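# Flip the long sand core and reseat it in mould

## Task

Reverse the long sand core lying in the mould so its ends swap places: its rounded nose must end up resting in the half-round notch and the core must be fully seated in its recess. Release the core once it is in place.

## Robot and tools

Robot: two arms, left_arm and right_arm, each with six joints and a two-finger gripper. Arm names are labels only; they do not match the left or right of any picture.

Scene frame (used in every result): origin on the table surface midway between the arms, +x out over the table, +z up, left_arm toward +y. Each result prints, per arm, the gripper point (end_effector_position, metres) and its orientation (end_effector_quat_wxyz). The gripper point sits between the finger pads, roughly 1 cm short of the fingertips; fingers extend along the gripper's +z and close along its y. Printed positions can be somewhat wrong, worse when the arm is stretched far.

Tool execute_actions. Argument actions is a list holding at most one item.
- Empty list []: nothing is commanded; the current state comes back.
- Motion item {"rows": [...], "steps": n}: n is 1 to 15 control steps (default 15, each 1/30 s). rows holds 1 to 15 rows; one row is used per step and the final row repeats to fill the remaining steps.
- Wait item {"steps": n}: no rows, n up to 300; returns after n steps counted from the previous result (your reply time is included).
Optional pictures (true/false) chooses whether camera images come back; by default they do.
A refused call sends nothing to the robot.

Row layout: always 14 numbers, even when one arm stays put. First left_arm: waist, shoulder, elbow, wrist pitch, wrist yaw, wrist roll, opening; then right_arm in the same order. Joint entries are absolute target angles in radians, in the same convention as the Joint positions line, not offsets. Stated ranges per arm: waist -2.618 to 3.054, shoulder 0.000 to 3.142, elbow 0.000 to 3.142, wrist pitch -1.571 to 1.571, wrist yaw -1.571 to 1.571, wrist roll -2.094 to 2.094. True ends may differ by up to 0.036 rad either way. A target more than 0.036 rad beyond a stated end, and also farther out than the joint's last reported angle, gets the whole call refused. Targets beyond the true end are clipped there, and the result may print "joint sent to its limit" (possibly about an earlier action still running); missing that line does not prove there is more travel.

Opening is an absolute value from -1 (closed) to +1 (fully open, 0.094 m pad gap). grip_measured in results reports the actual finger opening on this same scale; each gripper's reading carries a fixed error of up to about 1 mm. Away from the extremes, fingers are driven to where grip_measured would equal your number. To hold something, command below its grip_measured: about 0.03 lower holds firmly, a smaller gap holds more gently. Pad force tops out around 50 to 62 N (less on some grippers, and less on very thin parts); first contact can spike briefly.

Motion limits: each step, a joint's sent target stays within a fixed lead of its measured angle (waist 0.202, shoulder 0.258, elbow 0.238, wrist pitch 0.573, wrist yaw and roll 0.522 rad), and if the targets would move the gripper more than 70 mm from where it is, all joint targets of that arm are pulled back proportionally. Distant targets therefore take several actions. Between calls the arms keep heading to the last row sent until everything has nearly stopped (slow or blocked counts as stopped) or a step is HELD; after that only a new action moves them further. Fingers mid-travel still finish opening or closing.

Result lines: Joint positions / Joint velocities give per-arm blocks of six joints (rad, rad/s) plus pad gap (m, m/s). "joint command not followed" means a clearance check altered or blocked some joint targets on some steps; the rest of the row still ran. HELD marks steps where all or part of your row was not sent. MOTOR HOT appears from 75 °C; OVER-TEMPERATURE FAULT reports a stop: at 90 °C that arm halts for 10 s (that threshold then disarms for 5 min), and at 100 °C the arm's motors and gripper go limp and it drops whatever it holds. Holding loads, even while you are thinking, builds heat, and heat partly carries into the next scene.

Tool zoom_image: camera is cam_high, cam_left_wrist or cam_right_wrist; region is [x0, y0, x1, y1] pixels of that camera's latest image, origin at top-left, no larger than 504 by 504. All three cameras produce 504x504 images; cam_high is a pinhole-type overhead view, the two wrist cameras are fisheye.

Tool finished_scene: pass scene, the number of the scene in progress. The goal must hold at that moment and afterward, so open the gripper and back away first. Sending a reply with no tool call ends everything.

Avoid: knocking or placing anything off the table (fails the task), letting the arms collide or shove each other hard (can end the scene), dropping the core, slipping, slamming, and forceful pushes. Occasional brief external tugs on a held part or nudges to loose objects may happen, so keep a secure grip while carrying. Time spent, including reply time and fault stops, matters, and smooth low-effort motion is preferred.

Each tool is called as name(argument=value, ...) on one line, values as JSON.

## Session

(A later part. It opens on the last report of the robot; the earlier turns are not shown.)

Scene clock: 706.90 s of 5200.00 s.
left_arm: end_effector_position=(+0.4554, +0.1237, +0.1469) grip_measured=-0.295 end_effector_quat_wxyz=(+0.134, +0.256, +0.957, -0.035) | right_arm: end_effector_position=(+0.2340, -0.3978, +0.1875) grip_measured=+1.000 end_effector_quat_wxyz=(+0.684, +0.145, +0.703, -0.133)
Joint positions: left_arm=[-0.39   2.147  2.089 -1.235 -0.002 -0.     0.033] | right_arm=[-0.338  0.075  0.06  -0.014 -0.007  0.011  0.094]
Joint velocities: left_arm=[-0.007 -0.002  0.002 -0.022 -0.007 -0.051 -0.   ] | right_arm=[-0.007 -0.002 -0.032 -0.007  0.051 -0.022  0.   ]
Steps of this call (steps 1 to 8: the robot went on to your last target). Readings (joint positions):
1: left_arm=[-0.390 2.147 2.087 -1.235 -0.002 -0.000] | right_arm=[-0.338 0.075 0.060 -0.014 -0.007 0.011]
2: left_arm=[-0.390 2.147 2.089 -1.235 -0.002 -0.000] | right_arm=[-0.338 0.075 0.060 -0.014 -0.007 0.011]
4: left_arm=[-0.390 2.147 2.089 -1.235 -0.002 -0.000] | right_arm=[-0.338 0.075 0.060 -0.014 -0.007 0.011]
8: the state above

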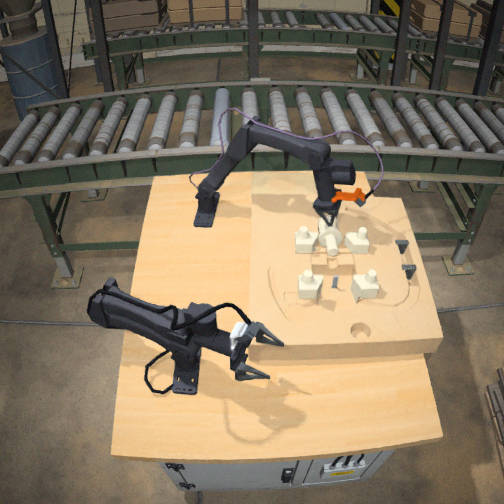

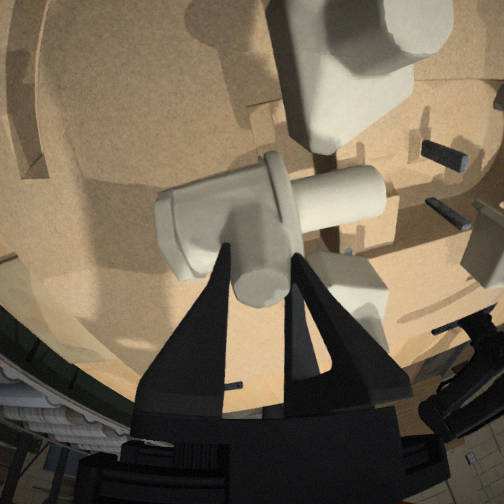

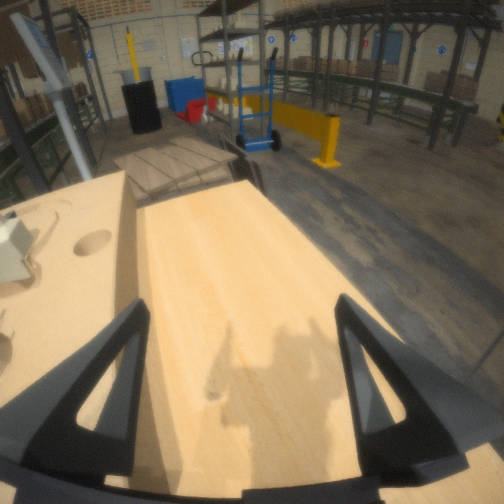

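execute_actions(actions=[{"rows":[[-0.39,2.108,2.14,-1.193,0,0,-0.33,-0.35,0.05,0.05,0,0,0,1],[-0.39,2.111,2.135,-1.191,0,0,-0.33,-0.35,0.05,0.05,0,0,0,1],[-0.39,2.114,2.13,-1.189,0,0,-0.33,-0.35,0.05,0.05,0,0,0,1],[-0.39,2.116,2.125,-1.187,0,0,-0.33,-0.35,0.05,0.05,0,0,0,1],[-0.39,2.118,2.125,-1.185,0,0,-0.33,-0.35,0.05,0.05,0,0,0,1],[-0.39,2.12,2.125,-1.183,0,0,-0.33,-0.35,0.05,0.05,0,0,0,1],[-0.39,2.122,2.125,-1.181,0,0,-0.33,-0.35,0.05,0.05,0,0,0,1],[-0.39,2.124,2.125,-1.18,0,0,-0.33,-0.35,0.05,0.05,0,0,0,1],[-0.39,2.126,2.125,-1.18,0,0,-0.33,-0.35,0.05,0.05,0,0,0,1],[-0.39,2.128,2.125,-1.18,0,0,-0.33,-0.35,0.05,0.05,0,0,0,1],[-0.39,2.13,2.125,-1.18,0,0,-0.33,-0.35,0.05,0.05,0,0,0,1],[-0.39,2.132,2.125,-1.18,0,0,-0.33,-0.35,0.05,0.05,0,0,0,1],[-0.39,2.134,2.125,-1.18,0,0,-0.33,-0.35,0.05,0.05,0,0,0,1],[-0.39,2.136,2.125,-1.18,0,0,-0.33,-0.35,0.05,0.05,0,0,0,1],[-0.39,2.138,2.125,-1.18,0,0,-0.33,-0.35,0.05,0.05,0,0,0,1]],"steps":15}], pictures=false)

execute_actions(actions=[{"steps":8}], pictures=false)

Scene clock: 715.87 s of 5200.00 s.
left_arm: end_effector_position=(+0.4552, +0.1237, +0.1451) grip_measured=-0.295 end_effector_quat_wxyz=(+0.132, +0.257, +0.957, -0.035) | right_arm: end_effector_position=(+0.2340, -0.3978, +0.1875) grip_measured=+1.000 end_effector_quat_wxyz=(+0.684, +0.145, +0.703, -0.133)
Joint positions: left_arm=[-0.39   2.151  2.089 -1.236 -0.001 -0.     0.033] | right_arm=[-0.338  0.075  0.06  -0.014 -0.007  0.011  0.094]
Joint velocities: left_arm=[ 0.017  0.002 -0.012 -0.007  0.007  0.007 -0.001] | right_arm=[-0.002  0.012 -0.002  0.007 -0.037 -0.022  0.   ]
Steps of this call (steps 1 to 15: the robot went on to your last target; steps 16 to 90: nothing new was sent; then 5.47 s passed at rest; steps 91 to 105: all 15 steps of this action). Readings (joint positions):
91: left_arm=[-0.390 2.147 2.089 -1.235 -0.002 -0.000] | right_arm=[-0.338 0.075 0.060 -0.014 -0.007 0.011]
92: left_arm=[-0.390 2.147 2.089 -1.235 -0.002 -0.000] | right_arm=[-0.338 0.075 0.060 -0.014 -0.007 0.011]
94: left_arm=[-0.390 2.147 2.089 -1.235 -0.002 -0.000] | right_arm=[-0.338 0.075 0.060 -0.014 -0.007 0.011]
98: left_arm=[-0.390 2.149 2.089 -1.235 -0.002 -0.000] | right_arm=[-0.338 0.075 0.060 -0.014 -0.007 0.011]
105: the state above

Scene clock: 716.13 s of 5200.00 s.
left_arm: end_effector_position=(+0.4552, +0.1237, +0.1449) grip_measured=-0.295 end_effector_quat_wxyz=(+0.131, +0.257, +0.957, -0.035) | right_arm: end_effector_position=(+0.2340, -0.3978, +0.1875) grip_measured=+1.000 end_effector_quat_wxyz=(+0.684, +0.145, +0.703, -0.133)
Joint positions: left_arm=[-0.39   2.151  2.089 -1.236 -0.001 -0.     0.033] | right_arm=[-0.338  0.075  0.06  -0.014 -0.007  0.011  0.094]
Joint velocities: left_arm=[-0.012  0.002  0.012 -0.022  0.037 -0.022 -0.001] | right_arm=[-0.017  0.002  0.012 -0.081  0.007  0.007  0.   ]
Steps of this call (steps 1 to 8: the robot went on to your last target). Readings (joint positions):
1: left_arm=[-0.390 2.151 2.089 -1.236 -0.001 -0.000] | right_arm=[-0.338 0.075 0.060 -0.014 -0.007 0.011]
2: left_arm=[-0.390 2.151 2.089 -1.236 -0.001 -0.000] | right_arm=[-0.338 0.075 0.060 -0.014 -0.007 0.011]
4: left_arm=[-0.390 2.151 2.089 -1.236 -0.001 -0.000] | right_arm=[-0.338 0.075 0.060 -0.014 -0.007 0.011]
8: the state above

execute_actions(actions=[{"rows":[[-0.388,2.134,2.125,-1.185,0,0,-0.33,-0.35,0.05,0.05,0,0,0,1],[-0.386,2.13,2.125,-1.19,0,0,-0.33,-0.35,0.05,0.05,0,0,0,1],[-0.384,2.126,2.125,-1.195,0,0,-0.33,-0.35,0.05,0.05,0,0,0,1],[-0.383,2.124,2.125,-1.2,0,0,-0.33,-0.35,0.05,0.05,0,0,0,1],[-0.382,2.124,2.125,-1.2,0,0,-0.33,-0.35,0.05,0.05,0,0,0,1],[-0.381,2.124,2.125,-1.2,0,0,-0.33,-0.35,0.05,0.05,0,0,0,1],[-0.38,2.124,2.125,-1.2,0,0,-0.33,-0.35,0.05,0.05,0,0,0,1],[-0.379,2.124,2.125,-1.2,0,0,-0.33,-0.35,0.05,0.05,0,0,0,1],[-0.378,2.124,2.125,-1.2,0,0,-0.33,-0.35,0.05,0.05,0,0,0,1],[-0.377,2.124,2.125,-1.2,0,0,-0.33,-0.35,0.05,0.05,0,0,0,1],[-0.376,2.124,2.125,-1.2,0,0,-0.33,-0.35,0.05,0.05,0,0,0,1],[-0.375,2.124,2.125,-1.2,0,0,-0.33,-0.35,0.05,0.05,0,0,0,1],[-0.374,2.124,2.125,-1.2,0,0,-0.33,-0.35,0.05,0.05,0,0,0,1],[-0.373,2.124,2.125,-1.2,0,0,-0.33,-0.35,0.05,0.05,0,0,0,1],[-0.372,2.124,2.125,-1.2,0,0,-0.33,-0.35,0.05,0.05,0,0,0,1]],"steps":15}], pictures=false)

execute_actions(actions=[{"steps":8}])

Scene clock: 729.63 s of 5200.00 s.
left_arm: end_effector_position=(+0.4552, +0.1242, +0.1449) grip_measured=-0.295 end_effector_quat_wxyz=(+0.130, +0.256, +0.957, -0.036) | right_arm: end_effector_position=(+0.2340, -0.3978, +0.1875) grip_measured=+1.000 end_effector_quat_wxyz=(+0.684, +0.145, +0.703, -0.133)
Joint positions: left_arm=[-0.387  2.151  2.089 -1.237  0.003 -0.     0.033] | right_arm=[-0.338  0.075  0.06  -0.014 -0.007  0.011  0.094]
Joint velocities: left_arm=[-0.002  0.007  0.002  0.022 -0.022  0.007  0.   ] | right_arm=[0.002 0.002 0.002 0.051 0.007 0.022 0.   ]
Steps of this call (steps 1 to 15: the robot went on to your last target; steps 16 to 90: nothing new was sent; then 10.00 s passed at rest; steps 91 to 105: all 15 steps of this action). Readings (joint positions):
91: left_arm=[-0.390 2.151 2.089 -1.236 -0.001 -0.000] | right_arm=[-0.338 0.075 0.060 -0.014 -0.007 0.011]
92: left_arm=[-0.390 2.151 2.089 -1.237 -0.001 -0.000] | right_arm=[-0.338 0.075 0.060 -0.014 -0.007 0.011]
94: left_arm=[-0.390 2.151 2.089 -1.237 -0.001 -0.000] | right_arm=[-0.338 0.075 0.060 -0.014 -0.007 0.011]
98: left_arm=[-0.389 2.151 2.089 -1.237 -0.000 -0.000] | right_arm=[-0.338 0.075 0.060 -0.014 -0.007 0.011]
105: the state above

Scene clock: 729.90 s of 5200.00 s.
left_arm: end_effector_position=(+0.4552, +0.1242, +0.1449) grip_measured=-0.295 end_effector_quat_wxyz=(+0.130, +0.256, +0.957, -0.037) | right_arm: end_effector_position=(+0.2340, -0.3978, +0.1875) grip_measured=+1.000 end_effector_quat_wxyz=(+0.684, +0.145, +0.703, -0.133)
Joint positions: left_arm=[-0.387  2.151  2.089 -1.237  0.004 -0.     0.033] | right_arm=[-0.338  0.075  0.06  -0.014 -0.007  0.011  0.094]
Joint velocities: left_arm=[ 0.007 -0.002 -0.007 -0.022  0.022  0.007 -0.   ] | right_arm=[-0.007  0.007  0.002  0.022  0.066 -0.081  0.   ]
Steps of this call (steps 1 to 8: the robot went on to your last target). Readings (joint positions):
1: left_arm=[-0.387 2.151 2.089 -1.237 0.003 -0.000] | right_arm=[-0.338 0.075 0.060 -0.014 -0.007 0.011]
2: left_arm=[-0.387 2.151 2.089 -1.237 0.004 -0.000] | right_arm=[-0.338 0.075 0.060 -0.014 -0.007 0.011]
4: left_arm=[-0.387 2.151 2.089 -1.237 0.004 -0.000] | right_arm=[-0.338 0.075 0.060 -0.014 -0.007 0.011]
8: the state above

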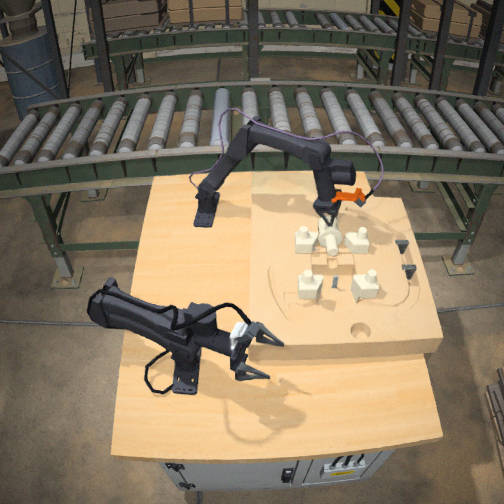

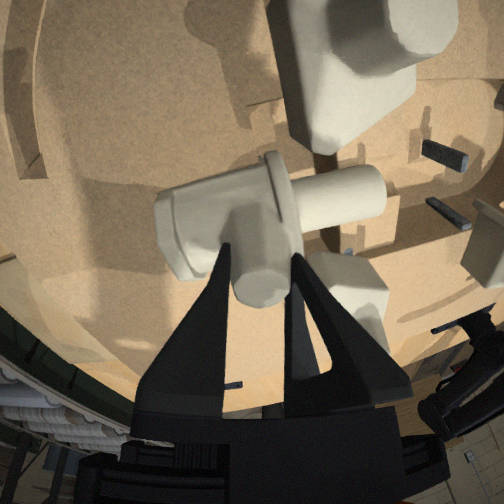

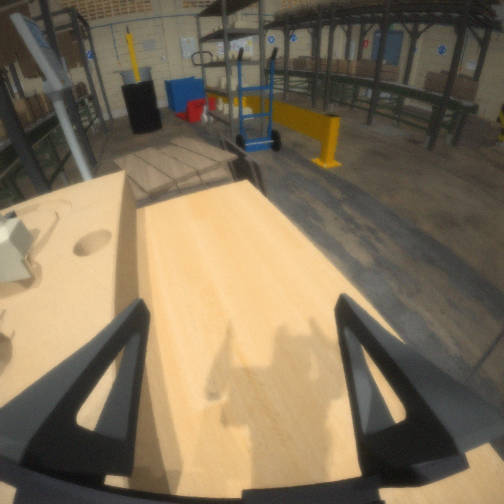

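execute_actions(actions=[{"rows":[[-0.376,2.118,2.128,-1.2,0,0,-0.33,-0.35,0.05,0.05,0,0,0,1],[-0.38,2.112,2.131,-1.198,0,0,-0.33,-0.35,0.05,0.05,0,0,0,1],[-0.384,2.106,2.134,-1.196,0,0,-0.33,-0.35,0.05,0.05,0,0,0,1],[-0.387,2.1,2.135,-1.195,0,0,-0.33,-0.35,0.05,0.05,0,0,0,1],[-0.389,2.095,2.135,-1.195,0,0,-0.33,-0.35,0.05,0.05,0,0,0,1],[-0.39,2.091,2.135,-1.195,0,0,-0.33,-0.35,0.05,0.05,0,0,0,1],[-0.391,2.088,2.135,-1.195,0,0,-0.33,-0.35,0.05,0.05,0,0,0,1],[-0.392,2.087,2.135,-1.195,0,0,-0.33,-0.35,0.05,0.05,0,0,0,1],[-0.394,2.087,2.135,-1.195,0,0,-0.33,-0.35,0.05,0.05,0,0,0,1],[-0.396,2.087,2.135,-1.195,0,0,-0.33,-0.35,0.05,0.05,0,0,0,1],[-0.398,2.087,2.135,-1.195,0,0,-0.33,-0.35,0.05,0.05,0,0,0,1],[-0.4,2.087,2.135,-1.195,0,0,-0.33,-0.35,0.05,0.05,0,0,0,1],[-0.401,2.087,2.135,-1.195,0,0,-0.33,-0.35,0.05,0.05,0,0,0,1]],"steps":15}], pictures=false)

execute_actions(actions=[{"steps":8}])

Scene clock: 743.23 s of 5200.00 s.
left_arm: end_effector_position=(+0.4549, +0.1238, +0.1454) grip_measured=-0.295 end_effector_quat_wxyz=(+0.131, +0.256, +0.957, -0.036) | right_arm: end_effector_position=(+0.2340, -0.3978, +0.1875) grip_measured=+1.000 end_effector_quat_wxyz=(+0.684, +0.145, +0.703, -0.133)
Joint positions: left_arm=[-0.389  2.15   2.089 -1.237  0.002 -0.     0.033] | right_arm=[-0.338  0.075  0.06  -0.014 -0.007  0.011  0.094]
Joint velocities: left_arm=[ 0.007  0.007 -0.007  0.037 -0.037  0.007 -0.   ] | right_arm=[-0.027 -0.007 -0.007 -0.007 -0.081 -0.037  0.   ]
Steps of this call (steps 1 to 15: the robot went on to your last target; steps 16 to 90: nothing new was sent; then 9.83 s passed at rest; steps 91 to 105: all 15 steps of this action). Readings (joint positions):
91: left_arm=[-0.387 2.151 2.089 -1.237 0.004 -0.000] | right_arm=[-0.338 0.075 0.060 -0.014 -0.007 0.011]
92: left_arm=[-0.387 2.151 2.089 -1.237 0.004 -0.000] | right_arm=[-0.338 0.075 0.060 -0.014 -0.007 0.011]
94: left_arm=[-0.387 2.151 2.089 -1.237 0.004 -0.000] | right_arm=[-0.338 0.075 0.060 -0.014 -0.007 0.011]
98: left_arm=[-0.387 2.150 2.089 -1.237 0.004 -0.000] | right_arm=[-0.338 0.075 0.060 -0.014 -0.007 0.011]
105: the state above

Scene clock: 743.50 s of 5200.00 s.
left_arm: end_effector_position=(+0.4549, +0.1238, +0.1454) grip_measured=-0.295 end_effector_quat_wxyz=(+0.131, +0.256, +0.957, -0.036) | right_arm: end_effector_position=(+0.2340, -0.3978, +0.1875) grip_measured=+1.000 end_effector_quat_wxyz=(+0.684, +0.145, +0.703, -0.133)
Joint positions: left_arm=[-0.389  2.15   2.089 -1.237  0.002 -0.     0.033] | right_arm=[-0.338  0.075  0.06  -0.014 -0.007  0.011  0.094]
Joint velocities: left_arm=[-0.012 -0.022  0.007  0.066 -0.037 -0.007  0.001] | right_arm=[-0.007  0.007 -0.002 -0.037 -0.051 -0.051  0.   ]
Steps of this call (steps 1 to 8: the robot went on to your last target). Readings (joint positions):
1: left_arm=[-0.389 2.150 2.089 -1.237 0.002 -0.000] | right_arm=[-0.338 0.075 0.060 -0.014 -0.007 0.011]
2: left_arm=[-0.389 2.150 2.089 -1.237 0.002 -0.000] | right_arm=[-0.338 0.075 0.060 -0.014 -0.007 0.011]
4: left_arm=[-0.389 2.150 2.089 -1.237 0.002 -0.000] | right_arm=[-0.338 0.075 0.060 -0.014 -0.007 0.011]
8: the state above

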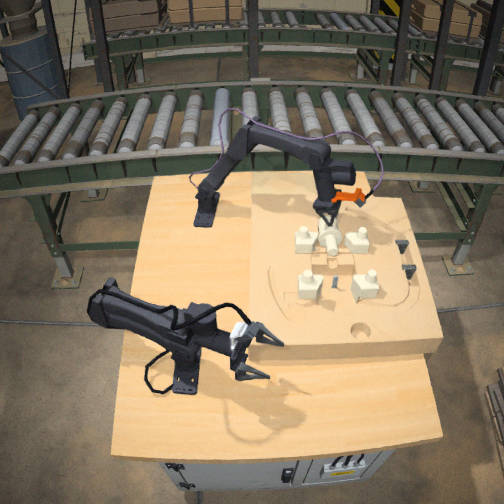

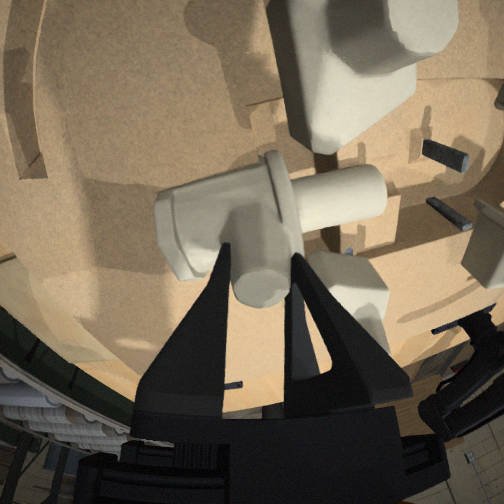

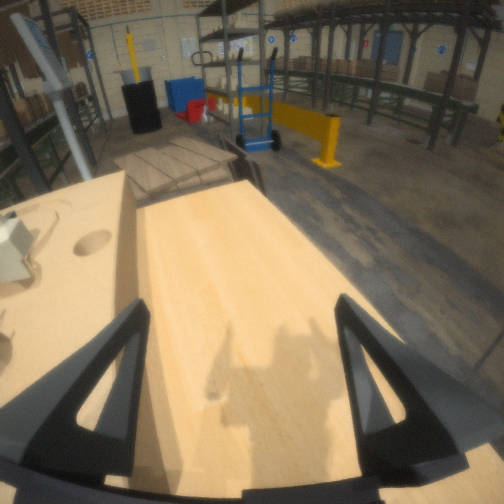

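execute_actions(actions=[{"rows":[[-0.396,2.083,2.135,-1.195,0,0,-0.335,-0.35,0.05,0.05,0,0,0,1],[-0.392,2.078,2.135,-1.195,0,0,-0.335,-0.35,0.05,0.05,0,0,0,1],[-0.391,2.072,2.135,-1.195,0,0,-0.335,-0.35,0.05,0.05,0,0,0,1],[-0.391,2.065,2.135,-1.197,0,0,-0.335,-0.35,0.05,0.05,0,0,0,1],[-0.391,2.057,2.135,-1.2,0,0,-0.335,-0.35,0.05,0.05,0,0,0,1],[-0.391,2.049,2.135,-1.203,0,0,-0.335,-0.35,0.05,0.05,0,0,0,1],[-0.391,2.041,2.135,-1.206,0,0,-0.335,-0.35,0.05,0.05,0,0,0,1],[-0.391,2.033,2.135,-1.209,0,0,-0.335,-0.35,0.05,0.05,0,0,0,1],[-0.391,2.025,2.135,-1.212,0,0,-0.335,-0.35,0.05,0.05,0,0,0,1],[-0.391,2.017,2.135,-1.215,0,0,-0.335,-0.35,0.05,0.05,0,0,0,1],[-0.391,2.009,2.135,-1.218,0,0,-0.335,-0.35,0.05,0.05,0,0,0,1],[-0.391,2.001,2.135,-1.221,0,0,-0.335,-0.35,0.05,0.05,0,0,0,1],[-0.391,1.994,2.135,-1.224,0,0,-0.335,-0.35,0.05,0.05,0,0,0,1],[-0.391,1.988,2.135,-1.227,0,0,-0.335,-0.35,0.05,0.05,0,0,0,1],[-0.391,1.984,2.135,-1.23,0,0,-0.335,-0.35,0.05,0.05,0,0,0,1]],"steps":15}], pictures=false)

execute_actions(actions=[{"rows":[[-0.391,1.981,2.135,-1.23,0,0,-0.335,-0.35,0.05,0.05,0,0,0,1],[-0.389,1.98,2.135,-1.23,0,0,-0.335,-0.35,0.05,0.05,0,0,0,1],[-0.384,1.98,2.135,-1.23,0,0,-0.335,-0.35,0.05,0.05,0,0,0,1],[-0.374,1.98,2.135,-1.23,0,0,-0.335,-0.35,0.05,0.05,0,0,0,1],[-0.36,1.98,2.135,-1.23,0,0,-0.335,-0.35,0.05,0.05,0,0,0,1],[-0.342,1.98,2.135,-1.23,0,0,-0.335,-0.35,0.05,0.05,0,0,0,1],[-0.322,1.98,2.135,-1.23,0,0,-0.335,-0.35,0.05,0.05,0,0,0,1],[-0.3,1.98,2.135,-1.23,0,0,-0.335,-0.35,0.05,0.05,0,0,0,1],[-0.278,1.98,2.135,-1.23,0,0,-0.335,-0.35,0.05,0.05,0,0,0,1],[-0.256,1.98,2.135,-1.23,0,0,-0.335,-0.35,0.05,0.05,0,0,0,1],[-0.236,1.98,2.135,-1.23,0,0,-0.335,-0.35,0.05,0.05,0,0,0,1],[-0.218,1.98,2.135,-1.23,0,0,-0.335,-0.35,0.05,0.05,0,0,0,1],[-0.204,1.98,2.135,-1.23,0,0,-0.335,-0.35,0.05,0.05,0,0,0,1],[-0.194,1.98,2.135,-1.23,0,0,-0.335,-0.35,0.05,0.05,0,0,0,1],[-0.19,1.98,2.135,-1.23,0,0,-0.335,-0.35,0.05,0.05,0,0,0,1]],"steps":15}], pictures=false)

execute_actions(actions=[{"steps":10}])

Scene clock: 756.27 s of 5200.00 s.
left_arm: end_effector_position=(+0.4476, +0.1280, +0.1847) grip_measured=-0.295 end_effector_quat_wxyz=(+0.165, +0.255, +0.952, -0.045) | right_arm: end_effector_position=(+0.2340, -0.3978, +0.1875) grip_measured=+1.000 end_effector_quat_wxyz=(+0.684, +0.145, +0.703, -0.133)
Joint positions: left_arm=[-0.389  2.06   2.089 -1.255  0.002 -0.     0.033] | right_arm=[-0.338  0.075  0.06  -0.014 -0.007  0.011  0.094]
Joint velocities: left_arm=[ 0.002 -0.271  0.002 -0.212  0.007  0.037  0.   ] | right_arm=[ 0.002  0.007 -0.012 -0.022 -0.066  0.007  0.   ]
Steps of this call (steps 1 to 15: the robot went on to your last target; steps 16 to 90: nothing new was sent; then 9.27 s passed at rest; steps 91 to 105: all 15 steps of this action). Readings (joint positions):
91: left_arm=[-0.389 2.150 2.089 -1.237 0.002 -0.000] | right_arm=[-0.338 0.075 0.060 -0.014 -0.007 0.011]
92: left_arm=[-0.389 2.149 2.089 -1.237 0.002 -0.000] | right_arm=[-0.338 0.075 0.060 -0.014 -0.007 0.011]
94: left_arm=[-0.389 2.147 2.089 -1.237 0.002 -0.000] | right_arm=[-0.338 0.075 0.060 -0.014 -0.007 0.011]
98: left_arm=[-0.389 2.130 2.089 -1.239 0.002 -0.000] | right_arm=[-0.338 0.075 0.060 -0.014 -0.007 0.011]
105: the state above

Scene clock: 756.77 s of 5200.00 s.
left_arm: end_effector_position=(+0.4769, +0.2057, +0.1957) grip_measured=-0.295 end_effector_quat_wxyz=(+0.173, +0.169, +0.970, -0.035) | right_arm: end_effector_position=(+0.2340, -0.3978, +0.1875) grip_measured=+1.000 end_effector_quat_wxyz=(+0.684, +0.145, +0.703, -0.133)
Joint positions: left_arm=[-0.209  2.033  2.089 -1.273  0.009 -0.     0.033] | right_arm=[-0.338  0.075  0.06  -0.014 -0.007  0.011  0.094]
Joint velocities: left_arm=[ 0.618 -0.027  0.017  0.037 -0.242 -0.022 -0.001] | right_arm=[-0.027 -0.007  0.012 -0.007 -0.022 -0.007  0.   ]
Steps of this call (steps 1 to 15: all 15 steps of this action). Readings (joint positions):
1: left_arm=[-0.389 2.052 2.089 -1.258 0.002 -0.000] | right_arm=[-0.338 0.075 0.060 -0.014 -0.007 0.011]
2: left_arm=[-0.389 2.044 2.089 -1.261 0.002 -0.000] | right_arm=[-0.338 0.075 0.060 -0.014 -0.007 0.011]
4: left_arm=[-0.389 2.035 2.089 -1.265 0.002 -0.000] | right_arm=[-0.338 0.075 0.060 -0.014 -0.007 0.011]
8: left_arm=[-0.364 2.033 2.089 -1.271 0.012 -0.000] | right_arm=[-0.338 0.075 0.060 -0.014 -0.007 0.011]
15: the state above

Scene clock: 757.10 s of 5200.00 s.
left_arm: end_effector_position=(+0.4816, +0.2219, +0.1954) grip_measured=-0.295 end_effector_quat_wxyz=(+0.174, +0.153, +0.973, -0.022) | right_arm: end_effector_position=(+0.2340, -0.3978, +0.1875) grip_measured=+1.000 end_effector_quat_wxyz=(+0.684, +0.145, +0.703, -0.133)
Joint positions: left_arm=[-0.181  2.033  2.089 -1.276 -0.012 -0.     0.033] | right_arm=[-0.338  0.075  0.06  -0.014 -0.007  0.011  0.094]
Joint velocities: left_arm=[-0.12  -0.007 -0.022  0.051  0.139 -0.022  0.001] | right_arm=[ 0.007  0.002 -0.002  0.081  0.022  0.022  0.   ]
Steps of this call (steps 1 to 10: the robot went on to your last target). Readings (joint positions):
1: left_arm=[-0.190 2.033 2.089 -1.273 0.001 -0.000] | right_arm=[-0.338 0.075 0.060 -0.014 -0.007 0.011]
2: left_arm=[-0.176 2.033 2.089 -1.273 -0.008 -0.000] | right_arm=[-0.338 0.075 0.060 -0.014 -0.007 0.011]
4: left_arm=[-0.164 2.033 2.089 -1.274 -0.021 -0.000] | right_arm=[-0.338 0.075 0.060 -0.014 -0.007 0.011]
8: left_arm=[-0.173 2.033 2.089 -1.276 -0.018 -0.000] | right_arm=[-0.338 0.075 0.060 -0.014 -0.007 0.011]
10: the state above

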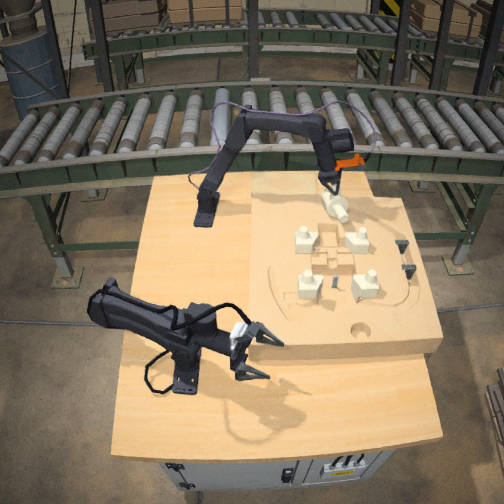

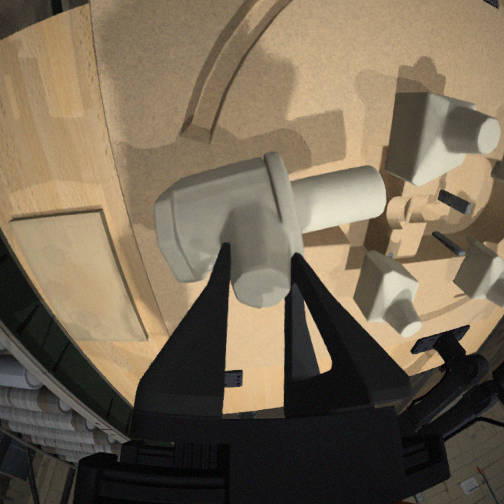

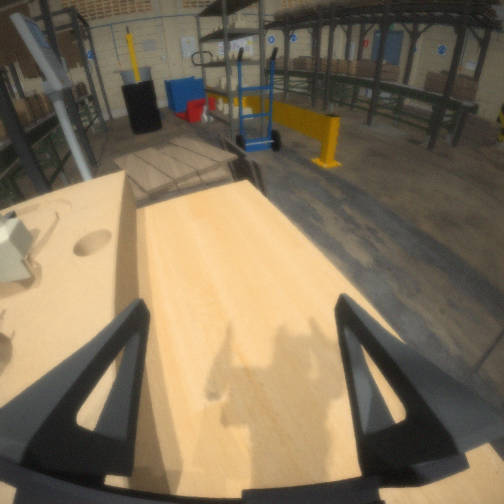

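zoom_image(camera="cam_high", region=[300, 205, 365, 280])

zoom_image(camera="cam_high", region=[310, 170, 370, 240])

zoom_image(camera="cam_left_wrist", region=[290, 150, 470, 300])

Region (300, 205, 365, 280) of cam_high's 504x504 image, scaled by 6.720, with more detail than that image has; it fills the left 437 columns of this view, and the rest is white.

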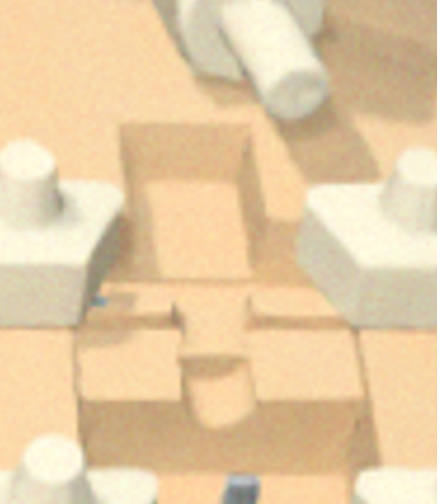

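Region (310, 170, 370, 240) of cam_high's 504x504 image, scaled by 7.200, with more detail than that image has; it fills the left 432 columns of this view, and the rest is white.

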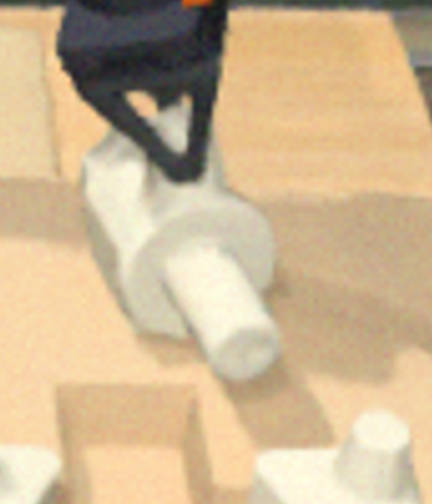

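Region (290, 150, 470, 300) of cam_left_wrist's 504x504 image, scaled by 2.800, with more detail than that image has.

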